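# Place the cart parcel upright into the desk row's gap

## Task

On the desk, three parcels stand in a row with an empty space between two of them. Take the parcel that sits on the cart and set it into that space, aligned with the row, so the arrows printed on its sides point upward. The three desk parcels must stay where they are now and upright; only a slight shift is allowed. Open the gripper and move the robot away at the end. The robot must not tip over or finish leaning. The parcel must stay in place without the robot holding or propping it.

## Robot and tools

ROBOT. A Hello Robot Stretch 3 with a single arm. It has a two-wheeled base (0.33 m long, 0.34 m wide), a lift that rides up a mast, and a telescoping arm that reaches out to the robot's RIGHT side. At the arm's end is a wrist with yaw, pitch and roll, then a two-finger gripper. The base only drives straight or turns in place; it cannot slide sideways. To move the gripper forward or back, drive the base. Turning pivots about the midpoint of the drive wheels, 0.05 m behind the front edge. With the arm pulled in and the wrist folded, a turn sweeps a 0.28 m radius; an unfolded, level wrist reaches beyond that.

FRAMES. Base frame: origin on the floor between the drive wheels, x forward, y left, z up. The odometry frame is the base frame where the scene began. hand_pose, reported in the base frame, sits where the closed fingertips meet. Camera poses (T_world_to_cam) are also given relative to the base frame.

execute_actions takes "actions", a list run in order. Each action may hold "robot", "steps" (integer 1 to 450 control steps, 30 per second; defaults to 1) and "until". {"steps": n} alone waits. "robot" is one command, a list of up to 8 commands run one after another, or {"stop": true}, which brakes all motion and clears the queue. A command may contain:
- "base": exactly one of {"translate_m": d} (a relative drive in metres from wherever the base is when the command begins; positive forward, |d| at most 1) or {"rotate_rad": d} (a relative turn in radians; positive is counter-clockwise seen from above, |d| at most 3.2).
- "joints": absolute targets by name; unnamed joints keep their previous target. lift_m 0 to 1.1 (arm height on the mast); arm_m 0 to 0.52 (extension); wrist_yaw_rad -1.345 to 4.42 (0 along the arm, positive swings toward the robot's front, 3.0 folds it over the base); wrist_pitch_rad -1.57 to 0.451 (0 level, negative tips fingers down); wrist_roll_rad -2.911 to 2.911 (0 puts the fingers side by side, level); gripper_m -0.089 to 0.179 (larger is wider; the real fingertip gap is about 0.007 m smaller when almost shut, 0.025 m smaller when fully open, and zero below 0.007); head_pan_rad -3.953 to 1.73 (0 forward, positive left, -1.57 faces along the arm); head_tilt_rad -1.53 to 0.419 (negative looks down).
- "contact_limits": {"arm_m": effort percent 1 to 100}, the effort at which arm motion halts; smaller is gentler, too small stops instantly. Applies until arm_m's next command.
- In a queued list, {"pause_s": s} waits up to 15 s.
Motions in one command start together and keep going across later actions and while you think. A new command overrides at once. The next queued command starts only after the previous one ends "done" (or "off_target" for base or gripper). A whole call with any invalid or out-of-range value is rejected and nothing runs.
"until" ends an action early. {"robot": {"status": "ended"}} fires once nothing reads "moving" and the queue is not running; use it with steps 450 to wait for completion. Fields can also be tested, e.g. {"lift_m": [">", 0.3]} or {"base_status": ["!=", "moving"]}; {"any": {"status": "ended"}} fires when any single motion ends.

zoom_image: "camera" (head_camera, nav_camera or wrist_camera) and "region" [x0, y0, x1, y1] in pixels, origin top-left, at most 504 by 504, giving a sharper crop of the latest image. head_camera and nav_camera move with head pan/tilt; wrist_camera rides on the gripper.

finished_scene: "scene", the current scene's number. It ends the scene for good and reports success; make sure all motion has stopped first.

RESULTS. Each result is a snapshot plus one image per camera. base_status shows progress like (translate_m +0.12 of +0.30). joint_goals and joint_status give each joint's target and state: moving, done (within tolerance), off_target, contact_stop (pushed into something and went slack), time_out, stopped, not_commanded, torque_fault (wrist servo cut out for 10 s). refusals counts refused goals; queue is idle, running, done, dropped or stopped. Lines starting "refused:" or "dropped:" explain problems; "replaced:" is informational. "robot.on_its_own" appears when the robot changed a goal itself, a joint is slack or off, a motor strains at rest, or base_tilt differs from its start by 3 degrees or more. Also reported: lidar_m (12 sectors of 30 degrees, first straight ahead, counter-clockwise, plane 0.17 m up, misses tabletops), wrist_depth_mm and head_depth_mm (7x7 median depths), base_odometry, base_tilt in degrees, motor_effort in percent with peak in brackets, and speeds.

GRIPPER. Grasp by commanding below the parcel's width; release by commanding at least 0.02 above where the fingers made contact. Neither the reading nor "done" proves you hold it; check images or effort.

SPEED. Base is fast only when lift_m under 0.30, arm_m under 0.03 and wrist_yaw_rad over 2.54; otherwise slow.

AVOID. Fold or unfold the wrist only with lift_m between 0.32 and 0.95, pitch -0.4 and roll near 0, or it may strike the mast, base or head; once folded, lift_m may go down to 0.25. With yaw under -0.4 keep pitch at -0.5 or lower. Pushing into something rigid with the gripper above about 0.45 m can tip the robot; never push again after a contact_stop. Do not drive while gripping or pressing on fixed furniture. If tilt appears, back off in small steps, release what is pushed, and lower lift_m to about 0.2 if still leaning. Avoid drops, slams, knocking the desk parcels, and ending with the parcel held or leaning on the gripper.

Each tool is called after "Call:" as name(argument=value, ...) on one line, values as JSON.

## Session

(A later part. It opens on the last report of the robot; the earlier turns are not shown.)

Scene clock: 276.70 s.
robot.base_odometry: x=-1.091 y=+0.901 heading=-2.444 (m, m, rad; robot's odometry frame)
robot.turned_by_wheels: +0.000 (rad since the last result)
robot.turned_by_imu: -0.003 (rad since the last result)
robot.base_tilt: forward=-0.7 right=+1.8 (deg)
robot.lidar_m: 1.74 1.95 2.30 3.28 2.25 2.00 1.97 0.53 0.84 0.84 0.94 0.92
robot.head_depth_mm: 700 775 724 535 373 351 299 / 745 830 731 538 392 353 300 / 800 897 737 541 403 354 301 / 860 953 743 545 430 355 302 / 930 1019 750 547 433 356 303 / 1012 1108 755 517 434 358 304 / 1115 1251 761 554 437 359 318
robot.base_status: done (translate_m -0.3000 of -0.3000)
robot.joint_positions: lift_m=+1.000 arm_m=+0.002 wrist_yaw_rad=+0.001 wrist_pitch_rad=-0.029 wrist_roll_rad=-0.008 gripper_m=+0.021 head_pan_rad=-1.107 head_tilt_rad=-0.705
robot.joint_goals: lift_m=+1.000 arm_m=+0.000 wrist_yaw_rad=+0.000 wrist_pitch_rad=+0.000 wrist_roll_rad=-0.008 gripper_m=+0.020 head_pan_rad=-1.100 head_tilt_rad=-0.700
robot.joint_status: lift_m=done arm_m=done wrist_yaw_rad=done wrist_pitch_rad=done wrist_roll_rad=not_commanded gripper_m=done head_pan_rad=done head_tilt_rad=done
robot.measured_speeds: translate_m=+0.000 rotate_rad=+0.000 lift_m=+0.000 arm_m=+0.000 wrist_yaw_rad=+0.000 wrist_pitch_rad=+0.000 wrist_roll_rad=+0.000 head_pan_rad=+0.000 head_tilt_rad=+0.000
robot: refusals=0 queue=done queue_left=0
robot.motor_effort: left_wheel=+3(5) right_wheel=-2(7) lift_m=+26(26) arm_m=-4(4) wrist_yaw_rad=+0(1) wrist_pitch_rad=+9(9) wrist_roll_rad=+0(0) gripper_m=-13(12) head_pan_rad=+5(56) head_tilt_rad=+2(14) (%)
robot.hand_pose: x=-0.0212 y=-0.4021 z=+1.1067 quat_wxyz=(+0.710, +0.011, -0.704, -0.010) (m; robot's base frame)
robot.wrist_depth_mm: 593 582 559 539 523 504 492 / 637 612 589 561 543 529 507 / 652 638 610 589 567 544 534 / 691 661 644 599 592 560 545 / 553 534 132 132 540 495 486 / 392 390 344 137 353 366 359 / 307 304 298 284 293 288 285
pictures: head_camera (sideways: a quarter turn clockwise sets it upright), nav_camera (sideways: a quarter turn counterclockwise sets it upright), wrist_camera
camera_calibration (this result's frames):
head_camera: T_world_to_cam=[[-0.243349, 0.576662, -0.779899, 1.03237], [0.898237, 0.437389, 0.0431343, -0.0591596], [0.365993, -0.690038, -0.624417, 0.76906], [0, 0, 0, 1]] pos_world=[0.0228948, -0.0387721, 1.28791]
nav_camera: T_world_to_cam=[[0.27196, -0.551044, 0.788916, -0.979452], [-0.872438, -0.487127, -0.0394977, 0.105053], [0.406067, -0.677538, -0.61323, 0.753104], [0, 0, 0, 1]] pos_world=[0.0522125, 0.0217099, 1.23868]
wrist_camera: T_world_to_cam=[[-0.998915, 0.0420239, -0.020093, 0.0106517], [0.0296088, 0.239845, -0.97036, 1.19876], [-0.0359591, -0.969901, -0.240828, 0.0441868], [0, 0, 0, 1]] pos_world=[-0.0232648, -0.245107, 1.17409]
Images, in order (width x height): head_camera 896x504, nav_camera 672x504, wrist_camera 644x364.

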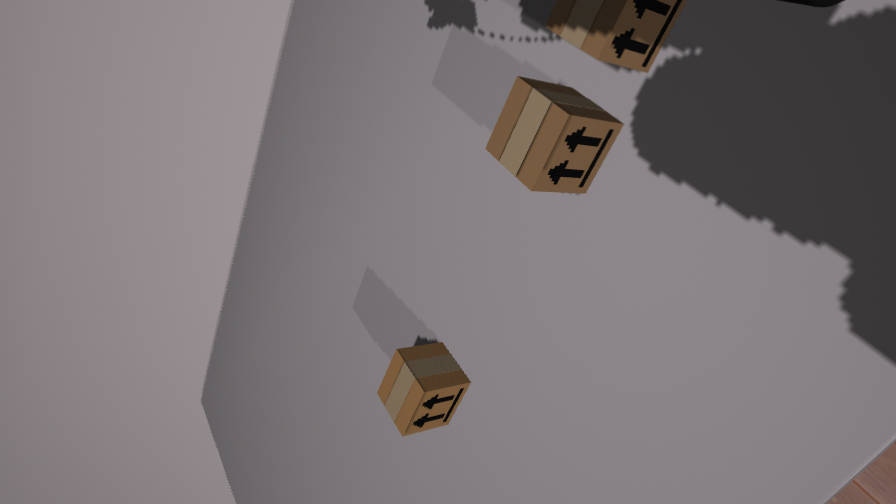

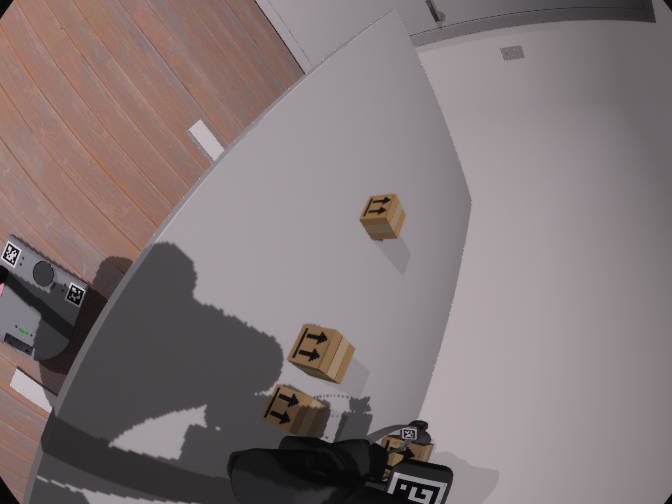

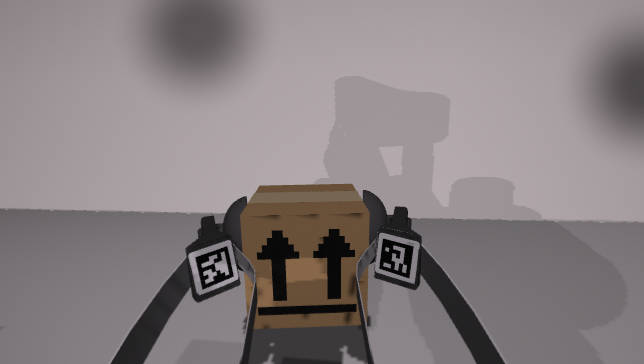

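Call:
execute_actions(actions=[{"robot": [{"base": {"rotate_rad": 0.533}}, {"base": {"translate_m": 0.388}}, {"base": {"rotate_rad": -0.733}, "joints": {"head_pan_rad": -1.3, "head_tilt_rad": -0.6}}], "steps": 450, "until": {"robot": {"status": "ended"}}}])

Scene clock: 312.93 s.
robot.base_odometry: x=-1.220 y=+0.535 heading=-2.644 (m, m, rad; robot's odometry frame)
robot.turned_by_wheels: -0.200 (rad since the last result)
robot.turned_by_imu: -0.197 (rad since the last result)
robot.base_tilt: forward=-0.8 right=+1.8 (deg)
robot.lidar_m: 1.44 1.52 1.94 3.03 3.15 2.16 2.28 0.91 0.92 1.09 0.84 1.50
robot.head_depth_mm: 851 935 923 - - - - / 871 961 926 599 473 415 1191 / 895 989 936 593 475 1324 1196 / 920 1023 945 608 478 1365 1201 / 947 1052 954 639 481 1408 1206 / 971 1088 964 645 483 1275 1206 / 1002 1120 978 647 503 1418 1215
robot.base_status: done (rotate_rad -0.7328 of -0.7330)
robot.joint_positions: lift_m=+1.000 arm_m=+0.002 wrist_yaw_rad=+0.001 wrist_pitch_rad=-0.029 wrist_roll_rad=-0.008 gripper_m=+0.021 head_pan_rad=-1.293 head_tilt_rad=-0.606
robot.joint_goals: lift_m=+1.000 arm_m=+0.000 wrist_yaw_rad=+0.000 wrist_pitch_rad=+0.000 wrist_roll_rad=-0.008 gripper_m=+0.020 head_pan_rad=-1.300 head_tilt_rad=-0.600
robot.joint_status: lift_m=done arm_m=done wrist_yaw_rad=done wrist_pitch_rad=done wrist_roll_rad=not_commanded gripper_m=done head_pan_rad=done head_tilt_rad=done
robot.measured_speeds: translate_m=+0.000 rotate_rad=+0.000 lift_m=+0.000 arm_m=+0.000 wrist_yaw_rad=+0.000 wrist_pitch_rad=+0.000 wrist_roll_rad=+0.000 head_pan_rad=+0.000 head_tilt_rad=+0.000
robot: refusals=0 queue=done queue_left=0
robot.motor_effort: left_wheel=+3(7) right_wheel=-3(5) lift_m=+26(26) arm_m=-4(4) wrist_yaw_rad=-1(2) wrist_pitch_rad=+9(9) wrist_roll_rad=+0(0) gripper_m=-12(13) head_pan_rad=-4(25) head_tilt_rad=+3(16) (%)
robot.hand_pose: x=-0.0212 y=-0.4021 z=+1.1067 quat_wxyz=(+0.710, +0.011, -0.704, -0.010) (m; robot's base frame)
robot.wrist_depth_mm: 721 728 740 753 772 775 803 / 750 759 771 785 807 830 832 / 777 799 812 822 844 856 894 / 803 807 837 841 814 772 753 / 556 546 132 132 539 499 482 / 393 369 323 137 334 335 357 / 308 304 297 283 291 287 284
pictures: head_camera (sideways: a quarter turn clockwise sets it upright), nav_camera (sideways: a quarter turn counterclockwise sets it upright), wrist_camera
camera_calibration (this result's frames):
head_camera: T_world_to_cam=[[-0.110592, 0.534605, -0.837835, 1.10709], [0.962417, 0.267992, 0.0439634, -0.0606362], [0.248036, -0.801485, -0.544151, 0.665357], [0, 0, 0, 1]] pos_world=[0.0157602, -0.0423323, 1.29228]
nav_camera: T_world_to_cam=[[0.143214, -0.513907, 0.845807, -1.05284], [-0.946429, -0.321031, -0.0348054, 0.0994], [0.289417, -0.795512, -0.532352, 0.648595], [0, 0, 0, 1]] pos_world=[0.057141, 0.00681518, 1.23924]
wrist_camera: T_world_to_cam=[[-0.998912, 0.0420806, -0.0200936, 0.0106607], [0.0296224, 0.239828, -0.970363, 1.19876], [-0.0360144, -0.969903, -0.240814, 0.04417], [0, 0, 0, 1]] pos_world=[-0.0232704, -0.245106, 1.17409]
Images, in order (width x height): head_camera 896x504, nav_camera 672x504, wrist_camera 644x364.

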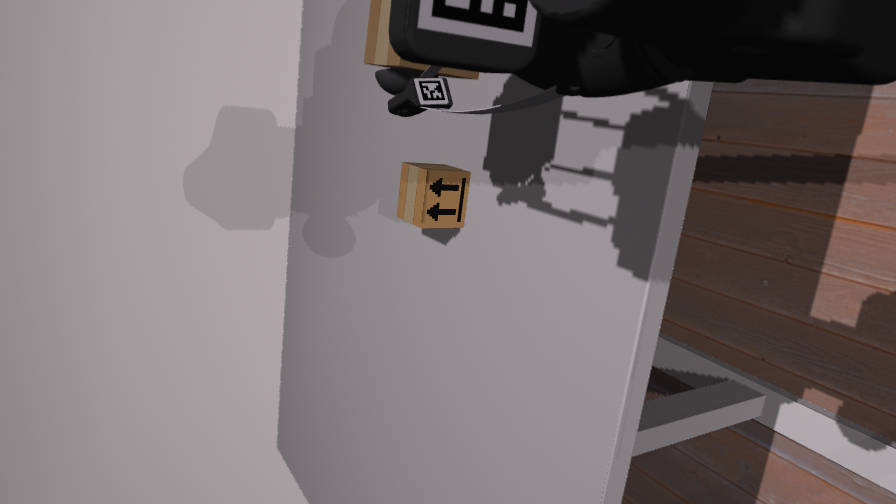

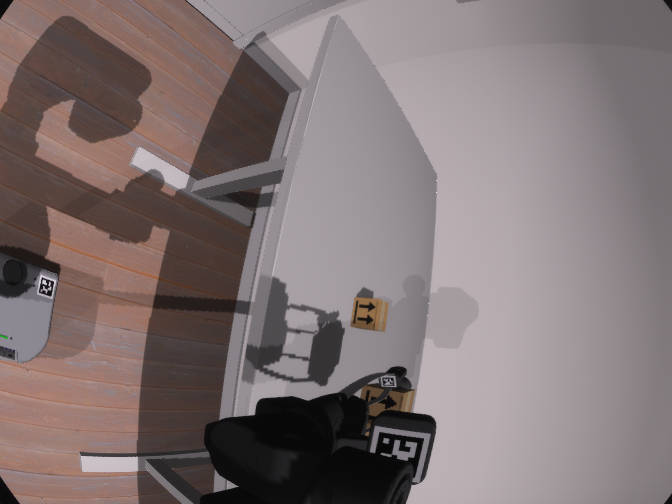

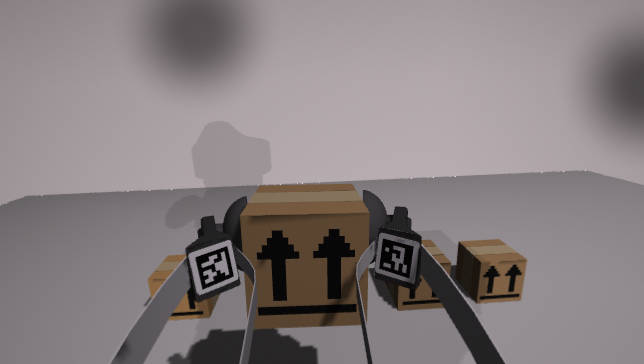

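Call:
execute_actions(actions=[{"robot": {"joints": {"arm_m": 0.15, "lift_m": 0.93}}, "steps": 200, "until": {"robot": {"status": "ended"}}}])

Scene clock: 320.77 s.
robot.base_odometry: x=-1.220 y=+0.535 heading=-2.644 (m, m, rad; robot's odometry frame)
robot.turned_by_wheels: +0.000 (rad since the last result)
robot.turned_by_imu: -0.001 (rad since the last result)
robot.base_tilt: forward=-0.8 right=+1.8 (deg)
robot.lidar_m: 1.44 1.51 1.94 3.04 3.15 2.16 2.28 0.91 0.92 1.09 0.84 1.50
robot.head_depth_mm: 851 933 919 - - 400 1191 / 875 963 930 625 473 416 1188 / 897 992 938 594 476 1319 1195 / 921 1020 947 608 478 1361 1204 / 945 1051 952 638 480 1407 1209 / 970 1090 965 642 482 1281 1207 / 999 1118 971 646 502 1419 1210
robot.base_status: done (rotate_rad -0.7328 of -0.7330)
robot.joint_positions: lift_m=+0.930 arm_m=+0.150 wrist_yaw_rad=+0.001 wrist_pitch_rad=-0.028 wrist_roll_rad=-0.008 gripper_m=+0.021 head_pan_rad=-1.293 head_tilt_rad=-0.606
robot.joint_goals: lift_m=+0.930 arm_m=+0.150 wrist_yaw_rad=+0.000 wrist_pitch_rad=+0.000 wrist_roll_rad=-0.008 gripper_m=+0.020 head_pan_rad=-1.300 head_tilt_rad=-0.600
robot.joint_status: lift_m=done arm_m=done wrist_yaw_rad=done wrist_pitch_rad=done wrist_roll_rad=not_commanded gripper_m=done head_pan_rad=done head_tilt_rad=done
robot.measured_speeds: translate_m=+0.000 rotate_rad=+0.000 lift_m=+0.000 arm_m=+0.000 wrist_yaw_rad=+0.000 wrist_pitch_rad=+0.000 wrist_roll_rad=+0.000 head_pan_rad=+0.000 head_tilt_rad=+0.000
robot: refusals=0 queue=done queue_left=0
robot.motor_effort: left_wheel=+3(3) right_wheel=-3(3) lift_m=+13(26) arm_m=+2(2) wrist_yaw_rad=+1(1) wrist_pitch_rad=+9(9) wrist_roll_rad=+0(0) gripper_m=-12(13) head_pan_rad=-4(4) head_tilt_rad=+3(3) (%)
robot.hand_pose: x=-0.0212 y=-0.5501 z=+1.0379 quat_wxyz=(+0.710, +0.011, -0.704, -0.010) (m; robot's base frame)
robot.wrist_depth_mm: 599 607 618 629 648 654 668 / 624 632 642 659 670 683 695 / 641 656 680 690 699 718 714 / 642 620 593 574 553 534 520 / 382 371 132 133 374 342 334 / 183 197 238 138 241 166 177 / 159 187 206 195 202 166 178
pictures: head_camera (sideways: a quarter turn clockwise sets it upright), nav_camera (sideways: a quarter turn counterclockwise sets it upright), wrist_camera
camera_calibration (this result's frames):
head_camera: T_world_to_cam=[[-0.110551, 0.534575, -0.837859, 1.10712], [0.962432, 0.267939, 0.0439637, -0.0606366], [0.247997, -0.801522, -0.544113, 0.665308], [0, 0, 0, 1]] pos_world=[0.0157579, -0.0423333, 1.29228]
nav_camera: T_world_to_cam=[[0.143174, -0.513878, 0.845831, -1.05287], [-0.946447, -0.320979, -0.0348032, 0.0993972], [0.289379, -0.795551, -0.532314, 0.648546], [0, 0, 0, 1]] pos_world=[0.0571422, 0.00680954, 1.23924]
wrist_camera: T_world_to_cam=[[-0.998906, 0.0422038, -0.0201487, 0.015592], [0.0296592, 0.238582, -0.970669, 1.16709], [-0.0361589, -0.970205, -0.239573, -0.117404], [0, 0, 0, 1]] pos_world=[-0.0232852, -0.39301, 1.10504]
Images, in order (width x height): head_camera 896x504, nav_camera 672x504, wrist_camera 644x364.

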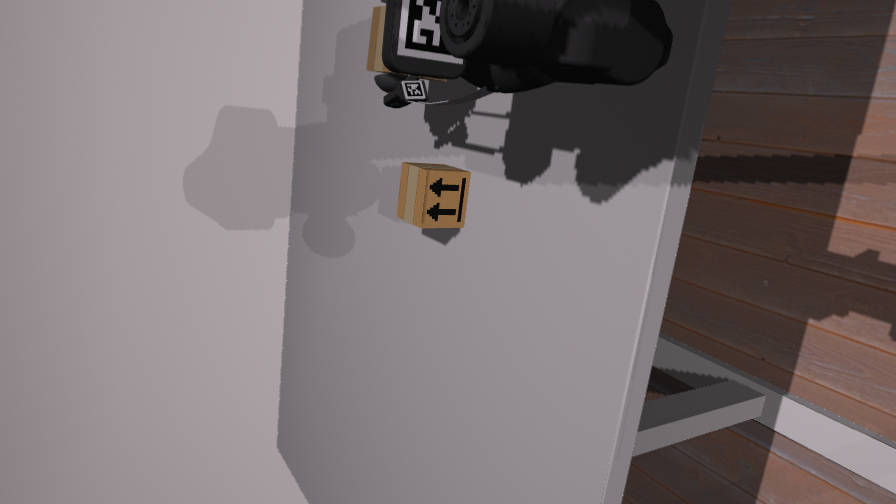

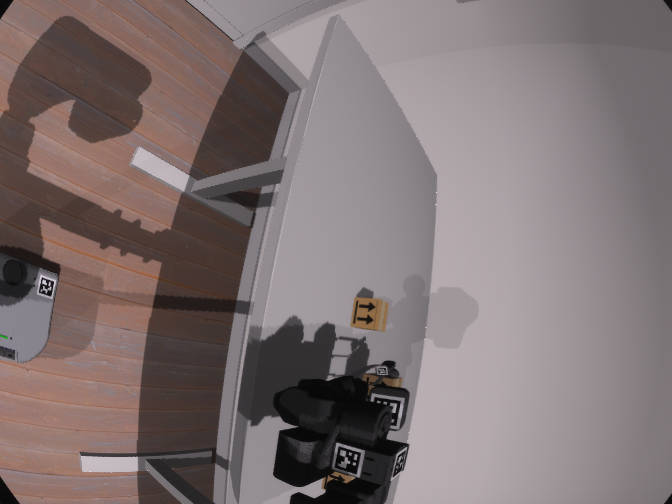

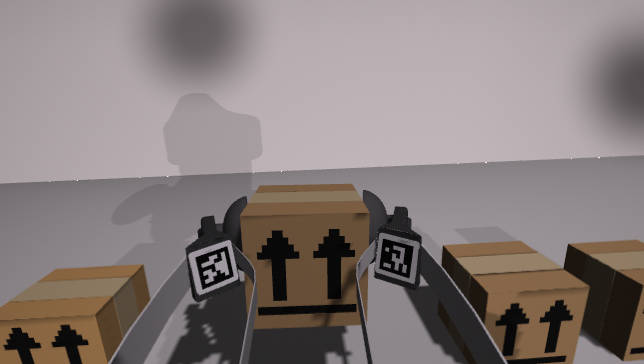

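Call:
execute_actions(actions=[{"robot": [{"joints": {"arm_m": 0.178}}, {"joints": {"lift_m": 0.876}}], "steps": 200, "until": {"robot": {"status": "ended"}}}])

Scene clock: 326.37 s.
robot.base_odometry: x=-1.220 y=+0.535 heading=-2.644 (m, m, rad; robot's odometry frame)
robot.turned_by_wheels: +0.000 (rad since the last result)
robot.turned_by_imu: -0.001 (rad since the last result)
robot.base_tilt: forward=-0.8 right=+1.8 (deg)
robot.lidar_m: 1.44 1.51 1.94 3.04 3.14 2.17 2.28 0.91 0.91 1.09 0.84 1.50
robot.head_depth_mm: 851 938 923 586 - 854 1194 / 873 962 929 614 473 416 1197 / 897 991 942 595 477 1328 1196 / 920 1023 950 609 478 1362 1202 / 949 1052 959 641 481 1414 1209 / 974 1087 968 645 483 1284 1210 / 1005 1123 978 652 503 1426 1206
robot.base_status: done (rotate_rad -0.7329 of -0.7330)
robot.joint_positions: lift_m=+0.882 arm_m=+0.178 wrist_yaw_rad=+0.001 wrist_pitch_rad=+0.003 wrist_roll_rad=-0.008 gripper_m=+0.021 head_pan_rad=-1.293 head_tilt_rad=-0.606
robot.joint_goals: lift_m=+0.882 arm_m=+0.178 wrist_yaw_rad=+0.000 wrist_pitch_rad=+0.000 wrist_roll_rad=-0.008 gripper_m=+0.020 head_pan_rad=-1.300 head_tilt_rad=-0.600
robot.joint_status: lift_m=contact_stop arm_m=done wrist_yaw_rad=done wrist_pitch_rad=done wrist_roll_rad=not_commanded gripper_m=done head_pan_rad=done head_tilt_rad=done
robot.measured_speeds: translate_m=+0.000 rotate_rad=+0.000 lift_m=+0.003 arm_m=+0.000 wrist_yaw_rad=+0.000 wrist_pitch_rad=+0.048 wrist_roll_rad=+0.000 head_pan_rad=+0.000 head_tilt_rad=+0.000
robot: refusals=0 queue=dropped queue_left=0
robot.on_its_own: lift_m is slack since a contact_stop, until your next command for it (your +0.876 is given up)
robot.motor_effort: left_wheel=+2(3) right_wheel=-2(4) lift_m=+15(14) arm_m=+3(3) wrist_yaw_rad=+1(1) wrist_pitch_rad=-2(8) wrist_roll_rad=+0(0) gripper_m=-12(13) head_pan_rad=-5(4) head_tilt_rad=+3(3) (%)
robot.hand_pose: x=-0.0213 y=-0.5790 z=+0.9977 quat_wxyz=(+0.710, -0.001, -0.704, +0.001) (m; robot's base frame)
robot.wrist_depth_mm: 588 595 604 606 620 643 646 / 605 622 631 625 644 659 660 / 627 638 646 653 674 679 702 / 549 525 499 473 449 430 412 / 246 294 132 132 291 151 129 / 143 192 180 137 183 142 126 / 142 157 154 145 150 135 132
pictures: head_camera (sideways: a quarter turn clockwise sets it upright), nav_camera (sideways: a quarter turn counterclockwise sets it upright), wrist_camera
camera_calibration (this result's frames):
head_camera: T_world_to_cam=[[-0.110483, 0.534379, -0.837993, 1.1073], [0.962435, 0.267928, 0.0439652, -0.0606386], [0.248016, -0.801657, -0.543907, 0.66504], [0, 0, 0, 1]] pos_world=[0.0157576, -0.0423357, 1.29229]
nav_camera: T_world_to_cam=[[0.143105, -0.513681, 0.845962, -1.05304], [-0.946451, -0.320966, -0.0347911, 0.0993815], [0.289397, -0.795683, -0.532106, 0.648275], [0, 0, 0, 1]] pos_world=[0.0571466, 0.00679359, 1.23924]
wrist_camera: T_world_to_cam=[[-0.998889, 0.0418236, -0.0217321, 0.017291], [0.0299774, 0.207946, -0.977681, 1.12426], [-0.036371, -0.977246, -0.208969, -0.18964], [0, 0, 0, 1]] pos_world=[-0.023328, -0.419834, 1.05991]
Images, in order (width x height): head_camera 896x504, nav_camera 672x504, wrist_camera 644x364.

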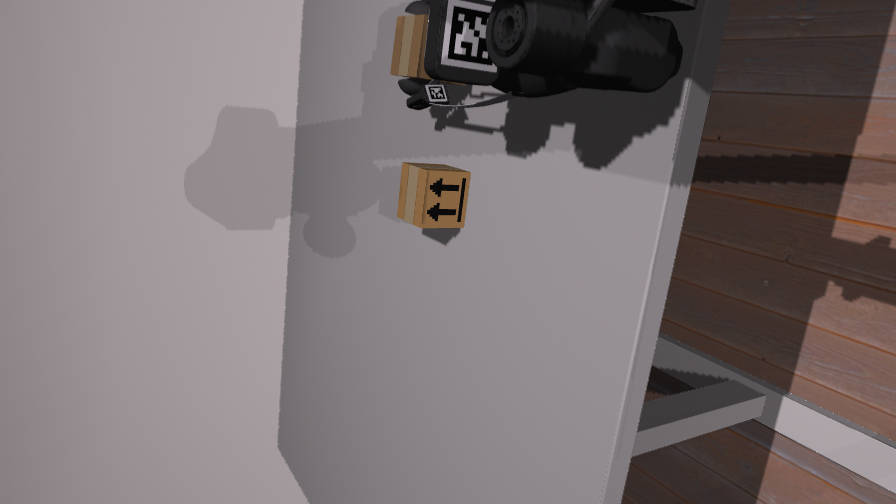

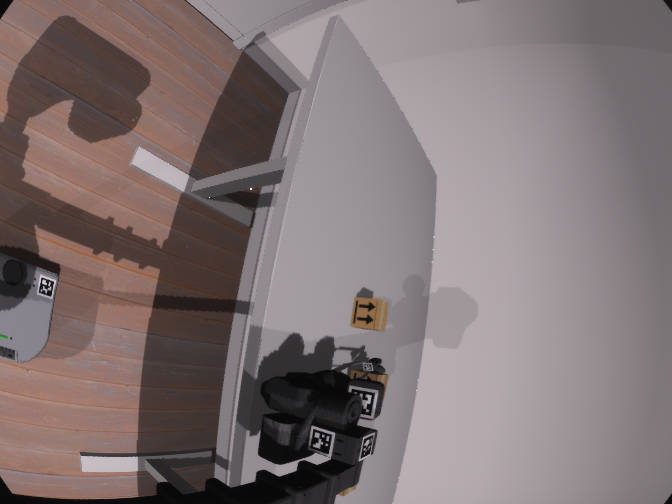

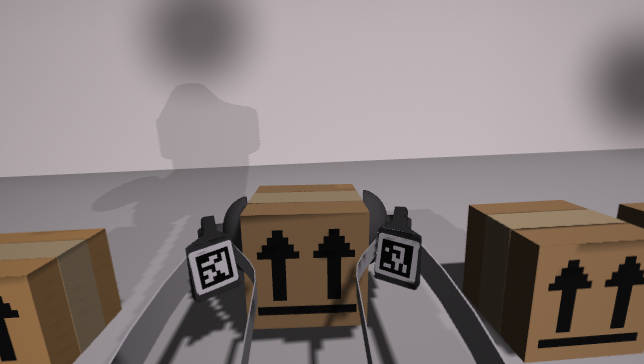

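Call:
execute_actions(actions=[{"robot": [{"joints": {"gripper_m": 0.1, "lift_m": 0.89}}, {"joints": {"arm_m": 0.0}}, {"joints": {"lift_m": 1.0}}], "steps": 300, "until": {"robot": {"status": "ended"}}}])

Scene clock: 335.10 s.
robot.base_odometry: x=-1.220 y=+0.535 heading=-2.644 (m, m, rad; robot's odometry frame)
robot.turned_by_wheels: +0.000 (rad since the last result)
robot.turned_by_imu: -0.001 (rad since the last result)
robot.base_tilt: forward=-0.7 right=+1.9 (deg)
robot.lidar_m: 1.44 1.52 1.94 3.04 3.16 2.16 2.28 0.91 0.91 1.09 0.84 1.50
robot.head_depth_mm: 851 936 920 - - - - / 874 960 931 581 473 415 1194 / 895 986 933 595 476 1325 1204 / 923 1022 946 609 478 1366 1201 / 945 1054 959 640 480 1410 1199 / 972 1083 968 644 482 1275 1212 / 1002 1124 977 648 502 1419 1206
robot.base_status: done (rotate_rad -0.7329 of -0.7330)
robot.joint_positions: lift_m=+1.000 arm_m=+0.002 wrist_yaw_rad=+0.001 wrist_pitch_rad=-0.022 wrist_roll_rad=-0.007 gripper_m=+0.100 head_pan_rad=-1.293 head_tilt_rad=-0.606
robot.joint_goals: lift_m=+1.000 arm_m=+0.000 wrist_yaw_rad=+0.000 wrist_pitch_rad=+0.000 wrist_roll_rad=-0.007 gripper_m=+0.100 head_pan_rad=-1.300 head_tilt_rad=-0.600
robot.joint_status: lift_m=done arm_m=done wrist_yaw_rad=done wrist_pitch_rad=done wrist_roll_rad=not_commanded gripper_m=done head_pan_rad=done head_tilt_rad=done
robot.measured_speeds: translate_m=+0.000 rotate_rad=+0.000 lift_m=+0.000 arm_m=+0.000 wrist_yaw_rad=+0.000 wrist_pitch_rad=+0.000 wrist_roll_rad=+0.000 head_pan_rad=+0.000 head_tilt_rad=+0.000
robot: refusals=0 queue=done queue_left=0
robot.motor_effort: left_wheel=+2(3) right_wheel=-2(3) lift_m=+26(27) arm_m=-4(4) wrist_yaw_rad=-1(1) wrist_pitch_rad=+7(7) wrist_roll_rad=-1(1) gripper_m=+1(82) head_pan_rad=-4(6) head_tilt_rad=+3(3) (%)
robot.hand_pose: x=-0.0213 y=-0.4024 z=+1.1086 quat_wxyz=(+0.710, +0.008, -0.704, -0.008) (m; robot's base frame)
robot.wrist_depth_mm: 722 732 724 765 774 783 801 / 751 764 774 788 816 830 845 / 776 787 802 823 839 852 871 / 804 803 837 845 848 795 755 / 572 563 541 523 551 503 495 / 400 399 369 329 332 335 364 / 319 306 303 299 295 294 289
pictures: head_camera (sideways: a quarter turn clockwise sets it upright), nav_camera (sideways: a quarter turn counterclockwise sets it upright), wrist_camera
camera_calibration (this result's frames):
head_camera: T_world_to_cam=[[-0.110481, 0.534373, -0.837997, 1.1073], [0.962435, 0.267927, 0.0439653, -0.0606387], [0.248016, -0.801661, -0.5439, 0.665032], [0, 0, 0, 1]] pos_world=[0.0157575, -0.0423358, 1.29229]
nav_camera: T_world_to_cam=[[0.143103, -0.513675, 0.845966, -1.05304], [-0.946452, -0.320965, -0.0347907, 0.099381], [0.289397, -0.795688, -0.5321, 0.648267], [0, 0, 0, 1]] pos_world=[0.0571467, 0.00679307, 1.23924]
wrist_camera: T_world_to_cam=[[-0.99887, 0.0424363, -0.0213787, 0.0121539], [0.0306891, 0.232648, -0.972077, 1.1997], [-0.0362776, -0.971635, -0.233687, 0.0357948], [0, 0, 0, 1]] pos_world=[-0.023379, -0.244844, 1.17483]
Images, in order (width x height): head_camera 896x504, nav_camera 672x504, wrist_camera 644x364.

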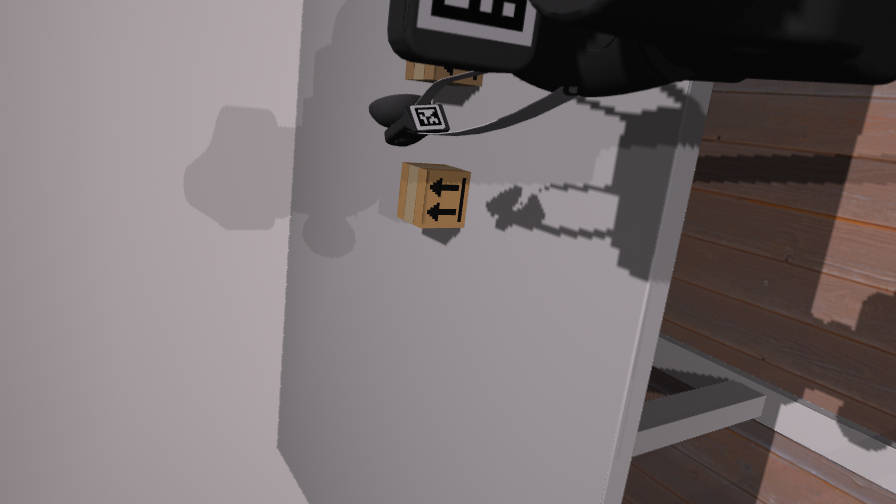

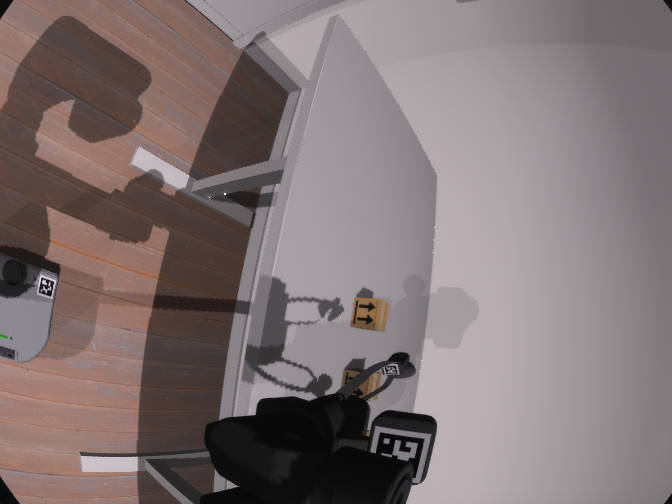

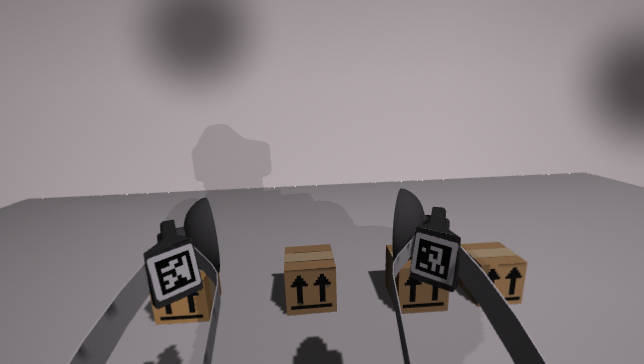

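The parcel is standing upright in the gap, in line with the others, and the gripper is clear of it.

Call:
finished_scene(scene=1)

The scene is finished: the task was done.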